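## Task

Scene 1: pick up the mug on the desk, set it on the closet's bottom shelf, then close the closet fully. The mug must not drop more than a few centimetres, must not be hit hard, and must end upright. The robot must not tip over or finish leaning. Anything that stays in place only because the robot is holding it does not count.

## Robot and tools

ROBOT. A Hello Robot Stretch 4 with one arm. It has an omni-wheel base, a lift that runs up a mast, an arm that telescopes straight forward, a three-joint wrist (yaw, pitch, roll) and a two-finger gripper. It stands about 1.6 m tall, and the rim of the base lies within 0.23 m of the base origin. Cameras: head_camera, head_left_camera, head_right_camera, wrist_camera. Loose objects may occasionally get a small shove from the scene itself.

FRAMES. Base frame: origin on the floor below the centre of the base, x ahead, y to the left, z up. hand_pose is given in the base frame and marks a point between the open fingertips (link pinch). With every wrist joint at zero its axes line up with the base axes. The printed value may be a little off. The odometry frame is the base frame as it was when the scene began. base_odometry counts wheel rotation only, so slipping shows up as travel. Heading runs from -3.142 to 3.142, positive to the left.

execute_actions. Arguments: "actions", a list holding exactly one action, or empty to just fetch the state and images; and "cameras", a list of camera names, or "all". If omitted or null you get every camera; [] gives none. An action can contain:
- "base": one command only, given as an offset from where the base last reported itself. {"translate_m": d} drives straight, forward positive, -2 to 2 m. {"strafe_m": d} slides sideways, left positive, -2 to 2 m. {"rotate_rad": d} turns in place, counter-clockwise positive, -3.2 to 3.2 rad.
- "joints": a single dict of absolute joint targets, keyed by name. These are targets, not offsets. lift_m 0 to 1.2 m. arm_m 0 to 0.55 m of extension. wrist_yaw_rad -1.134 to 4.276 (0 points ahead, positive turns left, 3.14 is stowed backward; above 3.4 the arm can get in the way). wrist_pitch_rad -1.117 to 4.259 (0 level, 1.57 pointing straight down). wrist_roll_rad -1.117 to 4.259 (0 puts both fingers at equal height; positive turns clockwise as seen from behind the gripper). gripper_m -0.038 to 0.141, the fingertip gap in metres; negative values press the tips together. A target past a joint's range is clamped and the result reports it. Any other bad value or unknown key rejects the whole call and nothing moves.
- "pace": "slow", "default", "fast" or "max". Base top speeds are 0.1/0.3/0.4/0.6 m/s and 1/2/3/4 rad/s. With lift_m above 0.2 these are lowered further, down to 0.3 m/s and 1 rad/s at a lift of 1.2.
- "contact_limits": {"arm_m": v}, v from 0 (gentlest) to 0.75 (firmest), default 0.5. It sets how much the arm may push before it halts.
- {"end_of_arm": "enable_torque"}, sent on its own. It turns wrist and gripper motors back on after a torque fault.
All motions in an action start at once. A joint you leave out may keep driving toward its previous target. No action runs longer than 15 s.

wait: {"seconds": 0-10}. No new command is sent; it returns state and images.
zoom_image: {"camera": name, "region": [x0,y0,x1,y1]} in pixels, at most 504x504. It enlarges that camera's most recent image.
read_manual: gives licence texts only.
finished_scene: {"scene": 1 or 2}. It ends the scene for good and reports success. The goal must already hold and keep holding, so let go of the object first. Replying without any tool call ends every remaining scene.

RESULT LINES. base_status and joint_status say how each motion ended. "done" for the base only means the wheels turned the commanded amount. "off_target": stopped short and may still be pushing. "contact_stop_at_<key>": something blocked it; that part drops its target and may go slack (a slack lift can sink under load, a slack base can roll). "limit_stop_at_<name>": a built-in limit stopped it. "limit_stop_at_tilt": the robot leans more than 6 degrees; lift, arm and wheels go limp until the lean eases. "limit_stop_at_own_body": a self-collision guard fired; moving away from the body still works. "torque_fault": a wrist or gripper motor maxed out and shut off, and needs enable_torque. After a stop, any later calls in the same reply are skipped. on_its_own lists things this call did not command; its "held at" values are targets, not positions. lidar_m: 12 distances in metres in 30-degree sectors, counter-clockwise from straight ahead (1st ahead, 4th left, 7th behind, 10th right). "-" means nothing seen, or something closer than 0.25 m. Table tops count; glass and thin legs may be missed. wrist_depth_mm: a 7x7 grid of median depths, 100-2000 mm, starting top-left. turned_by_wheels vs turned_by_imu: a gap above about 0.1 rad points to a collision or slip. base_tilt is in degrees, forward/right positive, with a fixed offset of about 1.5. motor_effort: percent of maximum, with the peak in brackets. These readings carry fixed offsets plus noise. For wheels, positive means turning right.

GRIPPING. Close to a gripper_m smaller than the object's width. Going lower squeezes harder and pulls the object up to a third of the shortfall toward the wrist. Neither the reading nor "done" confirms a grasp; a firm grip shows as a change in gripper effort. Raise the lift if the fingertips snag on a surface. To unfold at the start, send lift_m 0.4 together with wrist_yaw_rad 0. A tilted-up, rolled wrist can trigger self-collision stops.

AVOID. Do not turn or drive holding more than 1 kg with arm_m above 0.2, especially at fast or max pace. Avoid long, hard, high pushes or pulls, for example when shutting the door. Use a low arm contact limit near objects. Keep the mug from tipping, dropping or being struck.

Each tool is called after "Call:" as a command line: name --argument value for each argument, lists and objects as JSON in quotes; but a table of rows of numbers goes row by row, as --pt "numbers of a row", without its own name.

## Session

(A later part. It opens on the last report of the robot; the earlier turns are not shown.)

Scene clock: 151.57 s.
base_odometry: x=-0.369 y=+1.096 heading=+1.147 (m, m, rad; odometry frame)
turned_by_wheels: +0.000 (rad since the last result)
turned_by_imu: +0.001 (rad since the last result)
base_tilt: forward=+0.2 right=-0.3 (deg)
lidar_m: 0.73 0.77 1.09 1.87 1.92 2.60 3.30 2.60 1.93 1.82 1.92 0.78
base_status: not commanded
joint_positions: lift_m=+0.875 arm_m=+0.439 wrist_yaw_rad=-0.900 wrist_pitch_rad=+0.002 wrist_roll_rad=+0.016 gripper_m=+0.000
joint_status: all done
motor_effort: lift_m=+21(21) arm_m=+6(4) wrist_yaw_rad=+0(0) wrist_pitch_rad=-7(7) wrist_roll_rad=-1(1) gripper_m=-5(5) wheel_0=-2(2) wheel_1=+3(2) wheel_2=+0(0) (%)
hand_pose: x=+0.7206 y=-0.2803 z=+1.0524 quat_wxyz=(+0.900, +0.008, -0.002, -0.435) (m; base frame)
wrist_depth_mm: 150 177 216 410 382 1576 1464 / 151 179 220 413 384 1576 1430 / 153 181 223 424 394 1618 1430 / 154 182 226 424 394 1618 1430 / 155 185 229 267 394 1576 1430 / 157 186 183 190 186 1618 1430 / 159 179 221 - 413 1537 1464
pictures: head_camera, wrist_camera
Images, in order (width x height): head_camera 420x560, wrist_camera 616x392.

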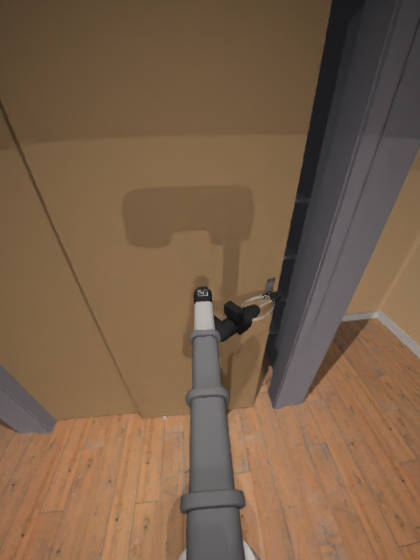

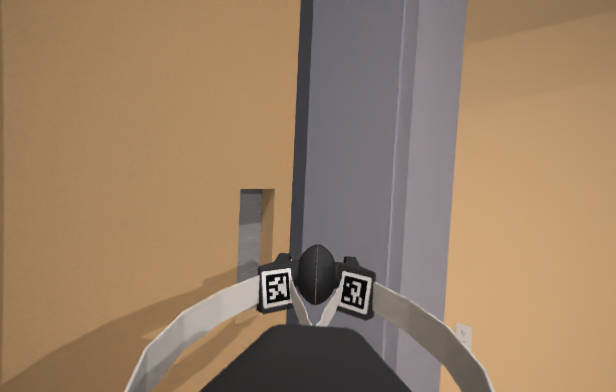

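Call:
execute_actions --actions '[{"base":{"strafe_m":0.02},"pace":"slow"}]' --cameras '[]'

Call:
execute_actions --actions '[{"joints":{"arm_m":0.46},"pace":"slow"}]' --cameras '["wrist_camera"]'

Call:
execute_actions --actions '[{"base":{"strafe_m":-0.08},"pace":"slow"}]' --cameras '["wrist_camera","head_camera"]'

Scene clock: 152.80 s.
base_odometry: x=-0.387 y=+1.104 heading=+1.147 (m, m, rad; odometry frame)
turned_by_wheels: +0.000 (rad since the last result)
turned_by_imu: +0.001 (rad since the last result)
base_tilt: forward=+0.2 right=-0.4 (deg)
lidar_m: 0.73 0.76 1.10 1.84 1.90 2.54 3.30 2.61 1.96 1.83 1.93 0.78
base_status: done
joint_positions: lift_m=+0.875 arm_m=+0.439 wrist_yaw_rad=-0.900 wrist_pitch_rad=+0.002 wrist_roll_rad=+0.016 gripper_m=+0.000
joint_status: not commanded
motor_effort: lift_m=+21(21) arm_m=+6(6) wrist_yaw_rad=+0(0) wrist_pitch_rad=-7(7) wrist_roll_rad=-1(1) gripper_m=-7(5) wheel_0=-3(7) wheel_1=+4(7) wheel_2=-1(1) (%)
hand_pose: x=+0.7206 y=-0.2803 z=+1.0524 quat_wxyz=(+0.900, +0.008, -0.002, -0.435) (m; base frame)
wrist_depth_mm: 147 174 213 276 397 1576 1430 / 148 176 216 281 404 1576 1430 / 150 178 219 286 404 1576 1430 / 151 180 222 291 407 1618 1430 / 153 182 224 278 410 1576 1464 / 154 183 183 190 185 1618 1430 / 156 176 217 - 413 1576 1430
pictures: none
No camera images: the call's "cameras" was empty. Leave "cameras" out to get every camera's image.

Scene clock: 153.97 s.
base_odometry: x=-0.387 y=+1.104 heading=+1.147 (m, m, rad; odometry frame)
turned_by_wheels: +0.000 (rad since the last result)
turned_by_imu: +0.000 (rad since the last result)
base_tilt: forward=+0.1 right=-0.3 (deg)
lidar_m: 0.73 0.76 1.08 1.86 1.92 2.54 3.31 2.60 1.95 1.84 1.92 0.76
base_status: not commanded
joint_positions: lift_m=+0.875 arm_m=+0.459 wrist_yaw_rad=-0.900 wrist_pitch_rad=+0.002 wrist_roll_rad=+0.016 gripper_m=+0.000
joint_status: all done
motor_effort: lift_m=+20(21) arm_m=+6(7) wrist_yaw_rad=+0(0) wrist_pitch_rad=-7(7) wrist_roll_rad=-1(1) gripper_m=-6(7) wheel_0=-3(3) wheel_1=+3(4) wheel_2=+0(0) (%)
hand_pose: x=+0.7406 y=-0.2803 z=+1.0524 quat_wxyz=(+0.900, +0.008, -0.002, -0.435) (m; base frame)
wrist_depth_mm: 133 156 191 248 394 535 1430 / 134 158 195 253 397 1576 1464 / 135 160 197 256 397 1537 1430 / 136 162 200 271 397 1576 1499 / 138 163 203 234 397 1576 1464 / 139 165 183 190 186 1576 1464 / 140 158 196 - 397 1576 1430
pictures: wrist_camera
Images, in order (width x height): wrist_camera 616x392.

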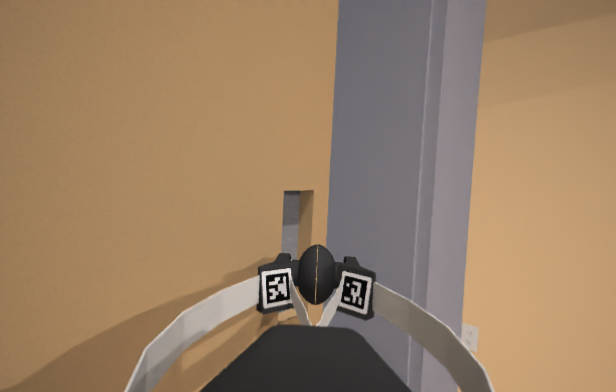

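Scene clock: 155.90 s.
base_odometry: x=-0.314 y=+1.071 heading=+1.147 (m, m, rad; odometry frame)
turned_by_wheels: +0.000 (rad since the last result)
turned_by_imu: +0.001 (rad since the last result)
base_tilt: forward=+0.3 right=-0.2 (deg)
lidar_m: 0.73 0.78 1.08 1.94 2.00 2.64 3.32 2.61 1.88 1.74 1.87 0.77
base_status: done
joint_positions: lift_m=+0.875 arm_m=+0.459 wrist_yaw_rad=-0.900 wrist_pitch_rad=+0.002 wrist_roll_rad=+0.016 gripper_m=+0.000
joint_status: not commanded
motor_effort: lift_m=+20(21) arm_m=+6(6) wrist_yaw_rad=+0(0) wrist_pitch_rad=-7(7) wrist_roll_rad=-1(1) gripper_m=-7(6) wheel_0=+3(7) wheel_1=-3(7) wheel_2=+0(1) (%)
hand_pose: x=+0.7407 y=-0.2803 z=+1.0524 quat_wxyz=(+0.900, +0.008, -0.002, -0.435) (m; base frame)
wrist_depth_mm: 135 159 195 366 324 1499 1366 / 136 160 198 368 325 1499 1366 / 137 162 200 368 325 1537 1366 / 138 164 208 368 332 1537 1366 / 139 166 213 343 336 1537 1366 / 141 167 183 190 186 1576 1397 / 143 161 204 - 359 1537 1397
pictures: head_camera, wrist_camera
Images, in order (width x height): head_camera 420x560, wrist_camera 616x392.

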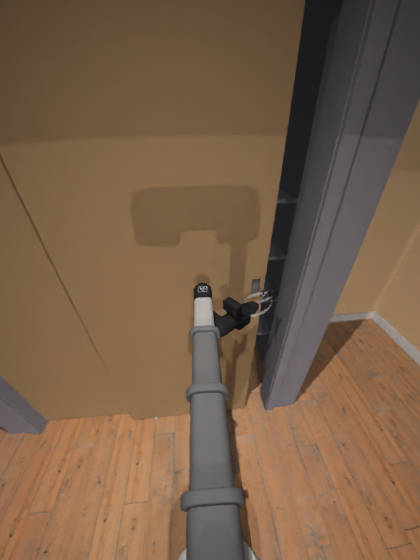

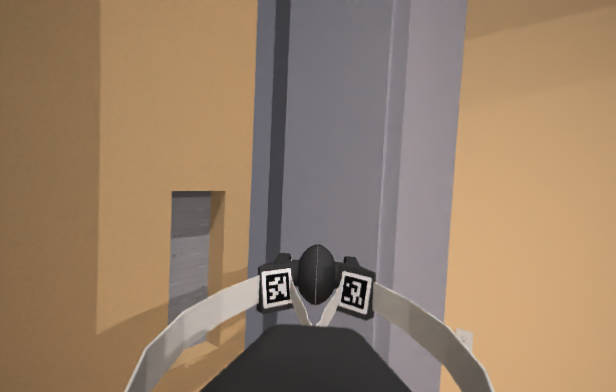

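Call:
execute_actions --actions '[{"joints":{"arm_m":0.42}}]' --cameras '[]'

Call:
execute_actions --actions '[{"base":{"strafe_m":0.1},"pace":"slow"}]' --cameras '[]'

Call:
execute_actions --actions '[{"joints":{"arm_m":0.51},"pace":"slow","contact_limits":{"arm_m":0.05}}]' --cameras '["wrist_camera"]'

Scene clock: 156.90 s.
base_odometry: x=-0.314 y=+1.071 heading=+1.147 (m, m, rad; odometry frame)
turned_by_wheels: +0.000 (rad since the last result)
turned_by_imu: +0.000 (rad since the last result)
base_tilt: forward=+0.3 right=-0.1 (deg)
lidar_m: 0.74 0.77 1.11 1.93 2.00 2.67 3.30 2.59 1.90 1.76 1.85 0.79
base_status: not commanded
joint_positions: lift_m=+0.875 arm_m=+0.421 wrist_yaw_rad=-0.900 wrist_pitch_rad=+0.002 wrist_roll_rad=+0.016 gripper_m=+0.000
joint_status: all done
motor_effort: lift_m=+21(20) arm_m=-6(5) wrist_yaw_rad=+0(0) wrist_pitch_rad=-7(7) wrist_roll_rad=-1(1) gripper_m=-5(7) wheel_0=+3(3) wheel_1=-4(3) wheel_2=+0(0) (%)
hand_pose: x=+0.7028 y=-0.2803 z=+1.0524 quat_wxyz=(+0.900, +0.008, -0.002, -0.435) (m; base frame)
wrist_depth_mm: 166 196 544 368 404 1537 1397 / 167 198 549 368 415 1537 1366 / 169 200 549 370 427 1537 1366 / 170 202 549 370 439 1576 1366 / 172 204 418 349 449 1576 1397 / 174 206 183 190 185 1618 1397 / 176 198 246 - 508 1499 1397
pictures: none
No camera images: the call's "cameras" was empty. Leave "cameras" out to get every camera's image.

Scene clock: 159.07 s.
base_odometry: x=-0.405 y=+1.112 heading=+1.147 (m, m, rad; odometry frame)
turned_by_wheels: +0.000 (rad since the last result)
turned_by_imu: +0.001 (rad since the last result)
base_tilt: forward=+0.3 right=-0.4 (deg)
lidar_m: 0.72 0.76 1.06 1.83 1.90 2.53 3.32 2.62 1.97 1.83 1.96 0.78
base_status: done
joint_positions: lift_m=+0.875 arm_m=+0.421 wrist_yaw_rad=-0.900 wrist_pitch_rad=+0.002 wrist_roll_rad=+0.016 gripper_m=+0.000
joint_status: not commanded
motor_effort: lift_m=+20(20) arm_m=-6(6) wrist_yaw_rad=+0(0) wrist_pitch_rad=-7(7) wrist_roll_rad=-1(1) gripper_m=-5(6) wheel_0=-4(7) wheel_1=+2(6) wheel_2=+0(1) (%)
hand_pose: x=+0.7028 y=-0.2803 z=+1.0524 quat_wxyz=(+0.900, +0.008, -0.002, -0.435) (m; base frame)
wrist_depth_mm: 163 193 236 304 427 1576 1464 / 165 195 239 310 427 1618 1464 / 166 196 242 315 436 1618 1464 / 167 198 246 462 436 1618 1464 / 169 201 250 306 436 1661 1464 / 171 203 183 190 186 1661 1464 / 173 195 240 - 455 1576 1499
pictures: none
No camera images: the call's "cameras" was empty. Leave "cameras" out to get every camera's image.

Scene clock: 160.67 s.
base_odometry: x=-0.405 y=+1.112 heading=+1.146 (m, m, rad; odometry frame)
turned_by_wheels: +0.000 (rad since the last result)
turned_by_imu: +0.000 (rad since the last result)
base_tilt: forward=+0.3 right=-0.2 (deg)
lidar_m: 0.73 0.78 1.09 1.81 1.87 2.53 3.32 2.60 2.01 1.85 1.96 0.80
base_status: not commanded
joint_positions: lift_m=+0.875 arm_m=+0.487 wrist_yaw_rad=-0.923 wrist_pitch_rad=+0.002 wrist_roll_rad=+0.016 gripper_m=+0.000
joint_status: arm_m contact_stop (moved +0.066 of +0.089)
on_its_own: arm_m is slack since a contact_stop (your +0.510 is given up); wrist_yaw_rad is at rest, and its effort (+66) is outside its rest range (-13 to +13)
motor_effort: lift_m=+20(20) arm_m=+0(11) wrist_yaw_rad=+66(67) wrist_pitch_rad=-7(7) wrist_roll_rad=-1(1) gripper_m=-7(8) wheel_0=-3(4) wheel_1=+2(2) wheel_2=-7(7) (%)
contact_limits: arm_m 0.05
hand_pose: x=+0.7625 y=-0.2828 z=+1.0524 quat_wxyz=(+0.895, +0.008, -0.002, -0.445) (m; base frame)
wrist_depth_mm: 113 134 166 217 397 496 1430 / 114 135 167 221 402 525 1430 / 115 137 170 225 404 1537 1464 / 116 138 172 229 413 1537 1464 / 117 140 175 212 407 1576 1499 / 118 142 160 182 187 1537 1464 / 120 136 169 - 402 415 1499
pictures: wrist_camera
Images, in order (width x height): wrist_camera 616x392.

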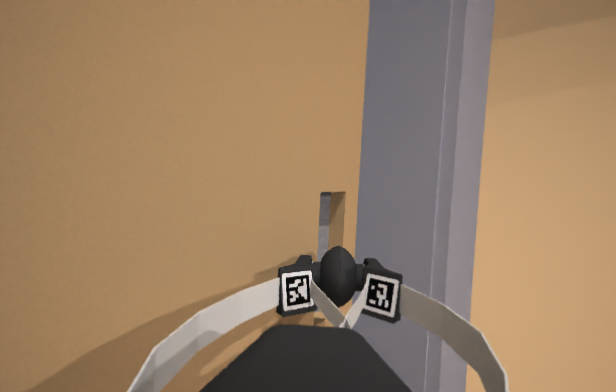

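Yaw effort high; ease off to 0.475 and slide.

Call:
execute_actions --actions '[{"base":{"strafe_m":-0.06},"joints":{"arm_m":0.475},"pace":"slow"}]' --cameras '["wrist_camera","head_camera"]'

Scene clock: 162.43 s.
base_odometry: x=-0.351 y=+1.088 heading=+1.146 (m, m, rad; odometry frame)
turned_by_wheels: +0.000 (rad since the last result)
turned_by_imu: +0.001 (rad since the last result)
base_tilt: forward=+0.2 right=-0.3 (deg)
lidar_m: 0.73 0.76 1.11 1.87 1.98 2.62 3.29 2.60 1.93 1.80 1.92 0.77
base_status: done
joint_positions: lift_m=+0.875 arm_m=+0.476 wrist_yaw_rad=-0.898 wrist_pitch_rad=+0.003 wrist_roll_rad=+0.016 gripper_m=+0.000
joint_status: all done
motor_effort: lift_m=+21(20) arm_m=-4(3) wrist_yaw_rad=-6(67) wrist_pitch_rad=-7(7) wrist_roll_rad=-1(1) gripper_m=-6(5) wheel_0=+5(7) wheel_1=-2(6) wheel_2=-2(6) (%)
hand_pose: x=+0.7579 y=-0.2801 z=+1.0524 quat_wxyz=(+0.901, +0.008, -0.002, -0.434) (m; base frame)
wrist_depth_mm: 120 141 173 224 353 469 1397 / 121 143 175 228 355 492 1430 / 122 144 178 232 355 1499 1430 / 123 146 180 236 355 1537 1397 / 124 147 182 229 349 1499 1397 / 125 149 172 192 186 1537 1430 / 126 143 177 - 351 1537 1430
pictures: head_camera, wrist_camera
Images, in order (width x height): head_camera 420x560, wrist_camera 616x392.

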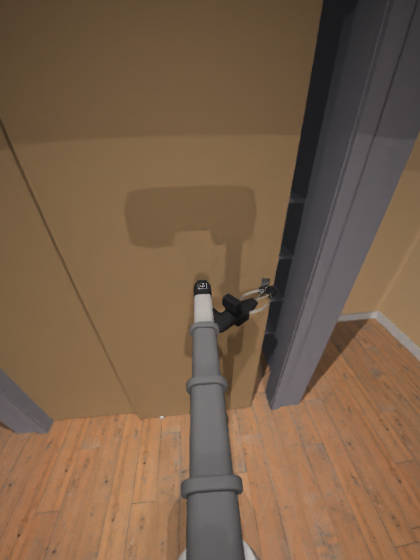

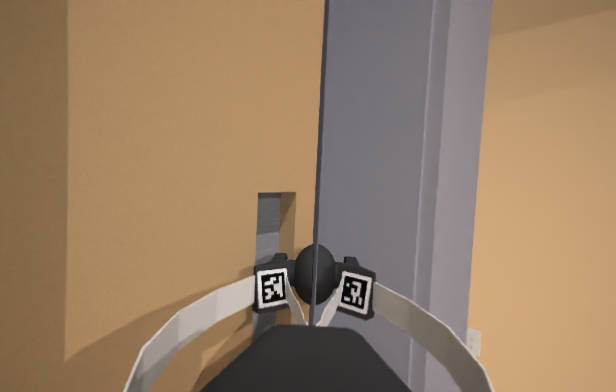

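Call:
execute_actions --actions '[{"base":{"strafe_m":-0.05},"pace":"slow"}]' --cameras '["wrist_camera","head_camera"]'

Scene clock: 164.10 s.
base_odometry: x=-0.305 y=+1.067 heading=+1.147 (m, m, rad; odometry frame)
turned_by_wheels: +0.001 (rad since the last result)
turned_by_imu: +0.001 (rad since the last result)
base_tilt: forward=+0.1 right=-0.4 (deg)
lidar_m: 0.73 0.77 1.05 1.93 2.02 2.70 3.30 2.60 1.85 1.74 1.85 0.78
base_status: done
joint_positions: lift_m=+0.875 arm_m=+0.476 wrist_yaw_rad=-0.898 wrist_pitch_rad=+0.003 wrist_roll_rad=+0.016 gripper_m=+0.000
joint_status: not commanded
motor_effort: lift_m=+21(20) arm_m=-4(4) wrist_yaw_rad=-6(9) wrist_pitch_rad=-7(7) wrist_roll_rad=-1(1) gripper_m=-6(6) wheel_0=+7(16) wheel_1=+0(7) wheel_2=+1(3) (%)
hand_pose: x=+0.7580 y=-0.2801 z=+1.0524 quat_wxyz=(+0.901, +0.008, -0.002, -0.434) (m; base frame)
wrist_depth_mm: 120 142 174 224 304 1464 1366 / 121 143 176 228 309 1464 1366 / 122 144 177 232 309 1499 1366 / 123 146 180 236 310 1499 1366 / 124 148 183 229 312 1499 1366 / 126 149 173 192 185 1537 1366 / 127 143 177 - 314 1499 1397
pictures: head_camera, wrist_camera
Images, in order (width x height): head_camera 420x560, wrist_camera 616x392.

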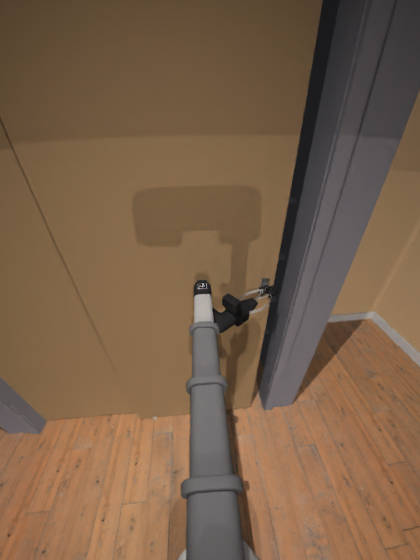

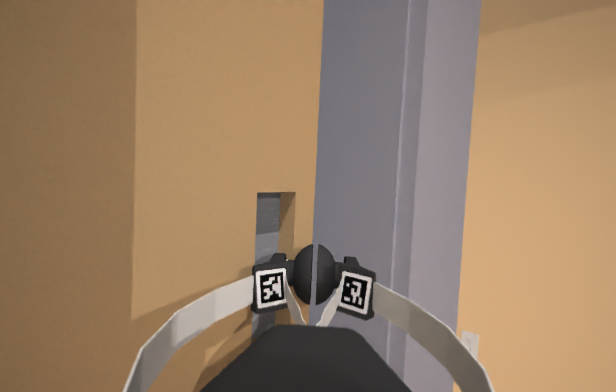

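Call:
execute_actions --actions '[{"base":{"strafe_m":-0.04},"pace":"slow"}]' --cameras '["wrist_camera","head_camera"]'

Scene clock: 165.60 s.
base_odometry: x=-0.269 y=+1.051 heading=+1.148 (m, m, rad; odometry frame)
turned_by_wheels: +0.001 (rad since the last result)
turned_by_imu: +0.001 (rad since the last result)
base_tilt: forward=+0.2 right=-0.4 (deg)
lidar_m: 0.74 0.79 1.10 1.98 2.04 2.78 3.30 2.59 1.83 1.70 1.81 0.78
base_status: done
joint_positions: lift_m=+0.875 arm_m=+0.476 wrist_yaw_rad=-0.897 wrist_pitch_rad=+0.003 wrist_roll_rad=+0.016 gripper_m=+0.000
joint_status: not commanded
motor_effort: lift_m=+21(20) arm_m=-4(4) wrist_yaw_rad=-9(11) wrist_pitch_rad=-7(7) wrist_roll_rad=-1(1) gripper_m=-8(7) wheel_0=+8(17) wheel_1=-2(3) wheel_2=+3(3) (%)
hand_pose: x=+0.7583 y=-0.2800 z=+1.0524 quat_wxyz=(+0.901, +0.008, -0.002, -0.434) (m; base frame)
wrist_depth_mm: 121 143 175 225 273 1464 1336 / 122 144 177 230 274 1430 1336 / 124 146 180 234 281 1499 1336 / 124 148 182 238 281 1537 1336 / 126 149 185 231 281 1499 1336 / 127 148 175 193 186 1499 1336 / 129 145 179 - 314 1464 1366
pictures: head_camera, wrist_camera
Images, in order (width x height): head_camera 420x560, wrist_camera 616x392.

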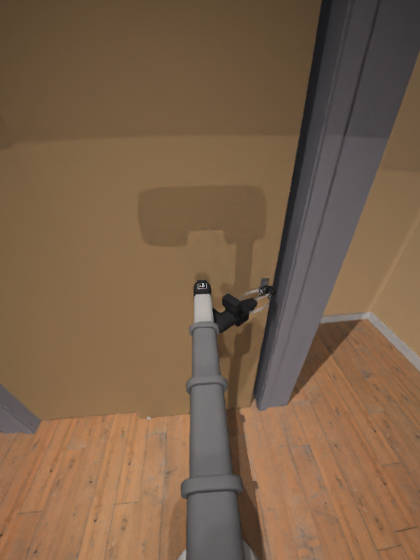

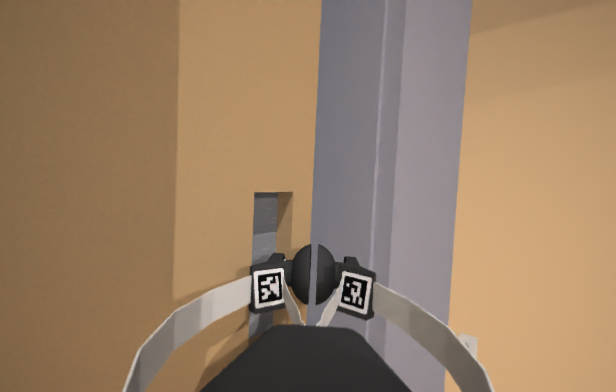

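Call:
execute_actions --actions '[{"base":{"strafe_m":-0.03},"pace":"slow"}]' --cameras '["wrist_camera"]'

Scene clock: 166.93 s.
base_odometry: x=-0.242 y=+1.038 heading=+1.148 (m, m, rad; odometry frame)
turned_by_wheels: +0.000 (rad since the last result)
turned_by_imu: +0.001 (rad since the last result)
base_tilt: forward=+0.3 right=-0.2 (deg)
lidar_m: 0.74 0.79 1.12 2.00 2.10 2.79 3.28 2.53 1.80 1.67 1.77 0.79
base_status: done
joint_positions: lift_m=+0.875 arm_m=+0.476 wrist_yaw_rad=-0.898 wrist_pitch_rad=+0.003 wrist_roll_rad=+0.016 gripper_m=+0.000
joint_status: not commanded
motor_effort: lift_m=+21(20) arm_m=-4(4) wrist_yaw_rad=-7(13) wrist_pitch_rad=-7(7) wrist_roll_rad=-1(1) gripper_m=-6(9) wheel_0=+6(15) wheel_1=-2(3) wheel_2=+2(4) (%)
hand_pose: x=+0.7581 y=-0.2801 z=+1.0524 quat_wxyz=(+0.901, +0.008, -0.002, -0.434) (m; base frame)
wrist_depth_mm: 122 144 177 228 254 1430 1308 / 123 146 179 232 260 1464 1336 / 124 147 181 236 268 1464 1308 / 126 148 183 240 273 1499 1308 / 127 151 185 232 283 1499 1308 / 128 152 176 191 186 1499 1336 / 130 146 180 - 353 1430 1308
pictures: wrist_camera
Images, in order (width x height): wrist_camera 616x392.

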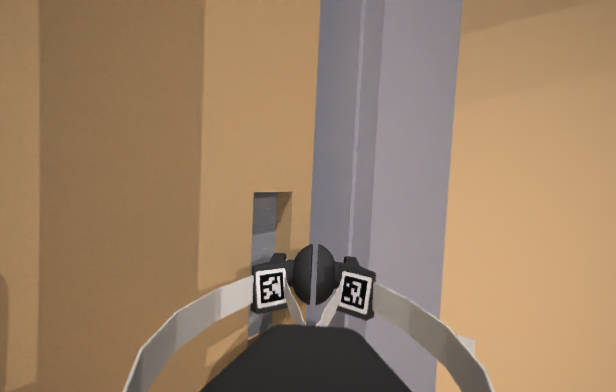

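Call:
execute_actions --actions '[{"base":{"strafe_m":-0.03},"joints":{"arm_m":0.465},"pace":"slow"}]' --cameras '["wrist_camera"]'

Scene clock: 168.30 s.
base_odometry: x=-0.215 y=+1.026 heading=+1.149 (m, m, rad; odometry frame)
turned_by_wheels: +0.000 (rad since the last result)
turned_by_imu: +0.001 (rad since the last result)
base_tilt: forward=+0.3 right=-0.4 (deg)
lidar_m: 0.72 0.78 1.12 2.04 2.12 2.81 3.30 2.46 1.74 1.65 1.76 0.78
base_status: done
joint_positions: lift_m=+0.875 arm_m=+0.466 wrist_yaw_rad=-0.900 wrist_pitch_rad=+0.003 wrist_roll_rad=+0.016 gripper_m=+0.000
joint_status: all done
motor_effort: lift_m=+20(20) arm_m=-6(10) wrist_yaw_rad=+0(23) wrist_pitch_rad=-6(7) wrist_roll_rad=-1(1) gripper_m=-7(8) wheel_0=+7(16) wheel_1=-2(3) wheel_2=+0(4) (%)
hand_pose: x=+0.7476 y=-0.2804 z=+1.0524 quat_wxyz=(+0.900, +0.008, -0.002, -0.435) (m; base frame)
wrist_depth_mm: 132 156 190 229 312 1464 1281 / 133 157 193 232 319 1430 1308 / 134 158 195 235 327 1464 1281 / 135 160 198 236 336 1464 1308 / 136 162 201 232 347 1464 1308 / 138 163 183 191 186 1464 1308 / 139 157 195 - 389 1397 1308
pictures: wrist_camera
Images, in order (width x height): wrist_camera 616x392.

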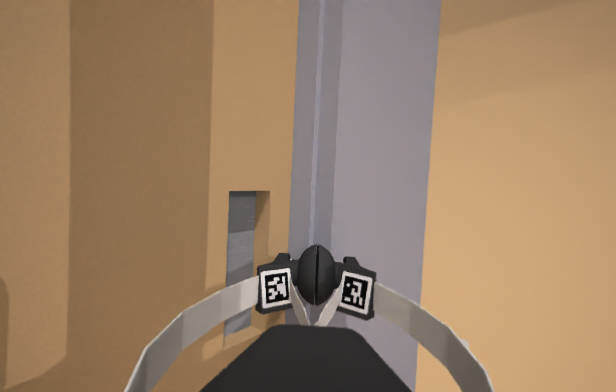

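Disengaged. Back off and look.

Call:
execute_actions --actions '[{"joints":{"arm_m":0.2}}]' --cameras '[]'

Call:
execute_actions --actions '[{"base":{"strafe_m":-0.1},"joints":{"wrist_yaw_rad":0.0,"arm_m":0.05}}]' --cameras '["wrist_camera","head_camera"]'

Scene clock: 170.30 s.
base_odometry: x=-0.215 y=+1.026 heading=+1.148 (m, m, rad; odometry frame)
turned_by_wheels: +0.000 (rad since the last result)
turned_by_imu: +0.000 (rad since the last result)
base_tilt: forward=+0.2 right=-0.3 (deg)
lidar_m: 0.74 0.78 1.09 2.03 2.12 2.82 3.29 2.50 1.74 1.64 1.76 0.78
base_status: not commanded
joint_positions: lift_m=+0.875 arm_m=+0.201 wrist_yaw_rad=-0.900 wrist_pitch_rad=+0.003 wrist_roll_rad=+0.016 gripper_m=+0.000
joint_status: all done
motor_effort: lift_m=+20(21) arm_m=-6(6) wrist_yaw_rad=+0(6) wrist_pitch_rad=-7(7) wrist_roll_rad=-1(2) gripper_m=-5(6) wheel_0=+3(7) wheel_1=-2(2) wheel_2=+1(0) (%)
hand_pose: x=+0.4828 y=-0.2803 z=+1.0524 quat_wxyz=(+0.900, +0.008, -0.002, -0.435) (m; base frame)
wrist_depth_mm: 351 397 492 1756 1661 1464 1308 / 355 402 496 1808 1708 1464 1308 / 357 407 500 1863 1708 1499 1281 / 362 407 512 1921 1708 1464 1308 / 366 413 517 1661 1661 1464 1308 / 370 415 183 190 186 1499 1308 / 373 413 504 - 1661 1397 1336
pictures: none
No camera images: the call's "cameras" was empty. Leave "cameras" out to get every camera's image.

Scene clock: 171.80 s.
base_odometry: x=-0.124 y=+0.985 heading=+1.148 (m, m, rad; odometry frame)
turned_by_wheels: +0.000 (rad since the last result)
turned_by_imu: +0.000 (rad since the last result)
base_tilt: forward=+0.3 right=-0.3 (deg)
lidar_m: 0.74 0.78 1.14 2.13 2.24 2.95 3.30 2.34 1.67 1.53 1.63 0.76
base_status: done
joint_positions: lift_m=+0.875 arm_m=+0.051 wrist_yaw_rad=+0.000 wrist_pitch_rad=+0.003 wrist_roll_rad=+0.016 gripper_m=+0.000
joint_status: all done
motor_effort: lift_m=+20(21) arm_m=-6(8) wrist_yaw_rad=+1(6) wrist_pitch_rad=-7(8) wrist_roll_rad=-1(1) gripper_m=-7(7) wheel_0=+1(9) wheel_1=-1(10) wheel_2=+0(1) (%)
hand_pose: x=+0.5104 y=-0.0875 z=+1.0524 quat_wxyz=(+1.000, +0.008, +0.001, +0.000) (m; base frame)
wrist_depth_mm: 466 469 469 473 469 455 462 / 473 477 473 477 469 462 1205 / 477 477 480 484 466 469 1205 / 480 484 480 484 466 469 1205 / 484 488 488 488 462 473 1229 / 492 492 183 190 186 480 1255 / 496 492 496 - 466 484 1255
pictures: head_camera, wrist_camera
Images, in order (width x height): head_camera 420x560, wrist_camera 616x392.

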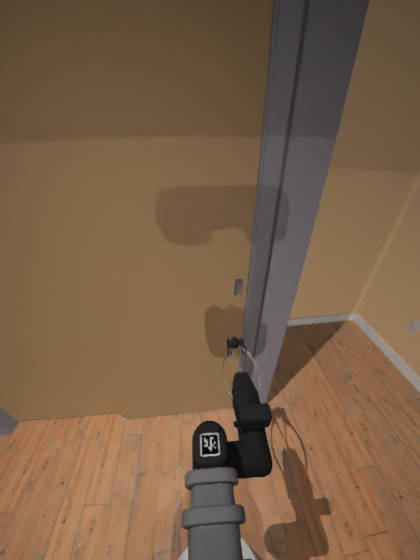

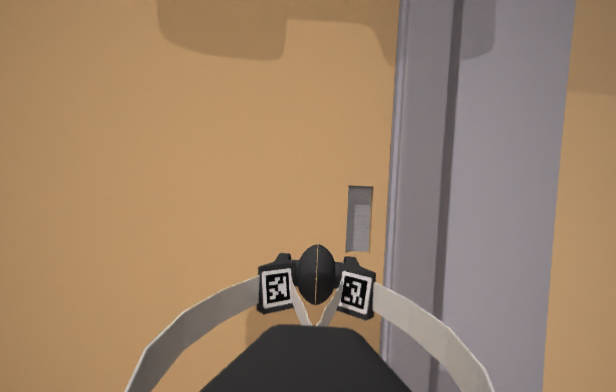

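Call:
execute_actions --actions '[{"base":{"strafe_m":-0.12},"joints":{"wrist_yaw_rad":0.25}}]' --cameras '["wrist_camera","head_camera"]'

Scene clock: 173.50 s.
base_odometry: x=-0.014 y=+0.936 heading=+1.148 (m, m, rad; odometry frame)
turned_by_wheels: +0.000 (rad since the last result)
turned_by_imu: +0.000 (rad since the last result)
base_tilt: forward=+0.1 right=-0.2 (deg)
lidar_m: 0.69 0.79 1.11 2.26 2.34 3.11 3.29 2.18 1.53 1.43 1.51 0.77
base_status: done
joint_positions: lift_m=+0.875 arm_m=+0.051 wrist_yaw_rad=+0.250 wrist_pitch_rad=+0.003 wrist_roll_rad=+0.016 gripper_m=+0.000
joint_status: all done
motor_effort: lift_m=+21(21) arm_m=-6(6) wrist_yaw_rad=+0(4) wrist_pitch_rad=-8(7) wrist_roll_rad=-1(1) gripper_m=-7(6) wheel_0=+1(9) wheel_1=-1(9) wheel_2=+0(1) (%)
hand_pose: x=+0.5231 y=-0.0134 z=+1.0524 quat_wxyz=(+0.992, +0.008, +0.002, +0.125) (m; base frame)
wrist_depth_mm: 569 530 500 469 445 404 392 / 569 535 504 473 452 410 394 / 574 539 508 480 452 410 397 / 585 549 512 480 459 413 399 / 591 554 517 477 427 415 402 / 597 554 183 190 185 418 404 / 597 559 530 - 430 418 410
pictures: head_camera, wrist_camera
Images, in order (width x height): head_camera 420x560, wrist_camera 616x392.

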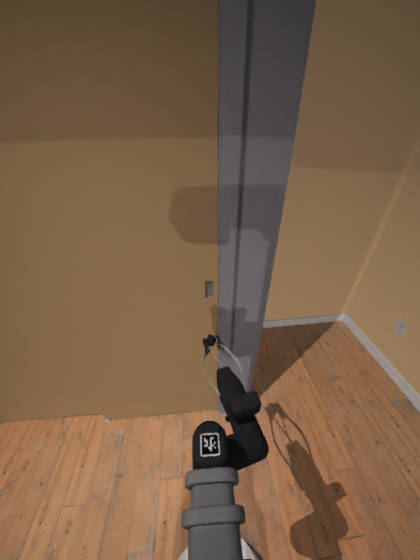

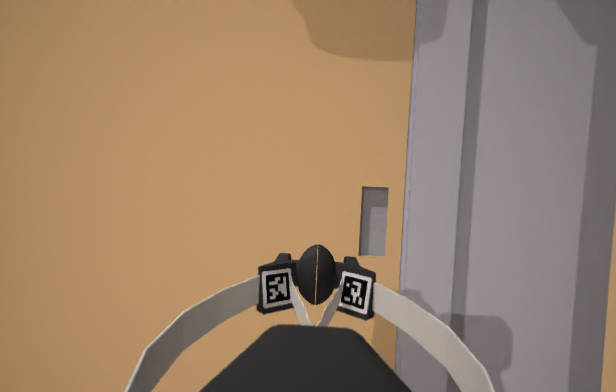

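Closed.

Call:
finished_scene --scene 1

The scene is finished: the task was done.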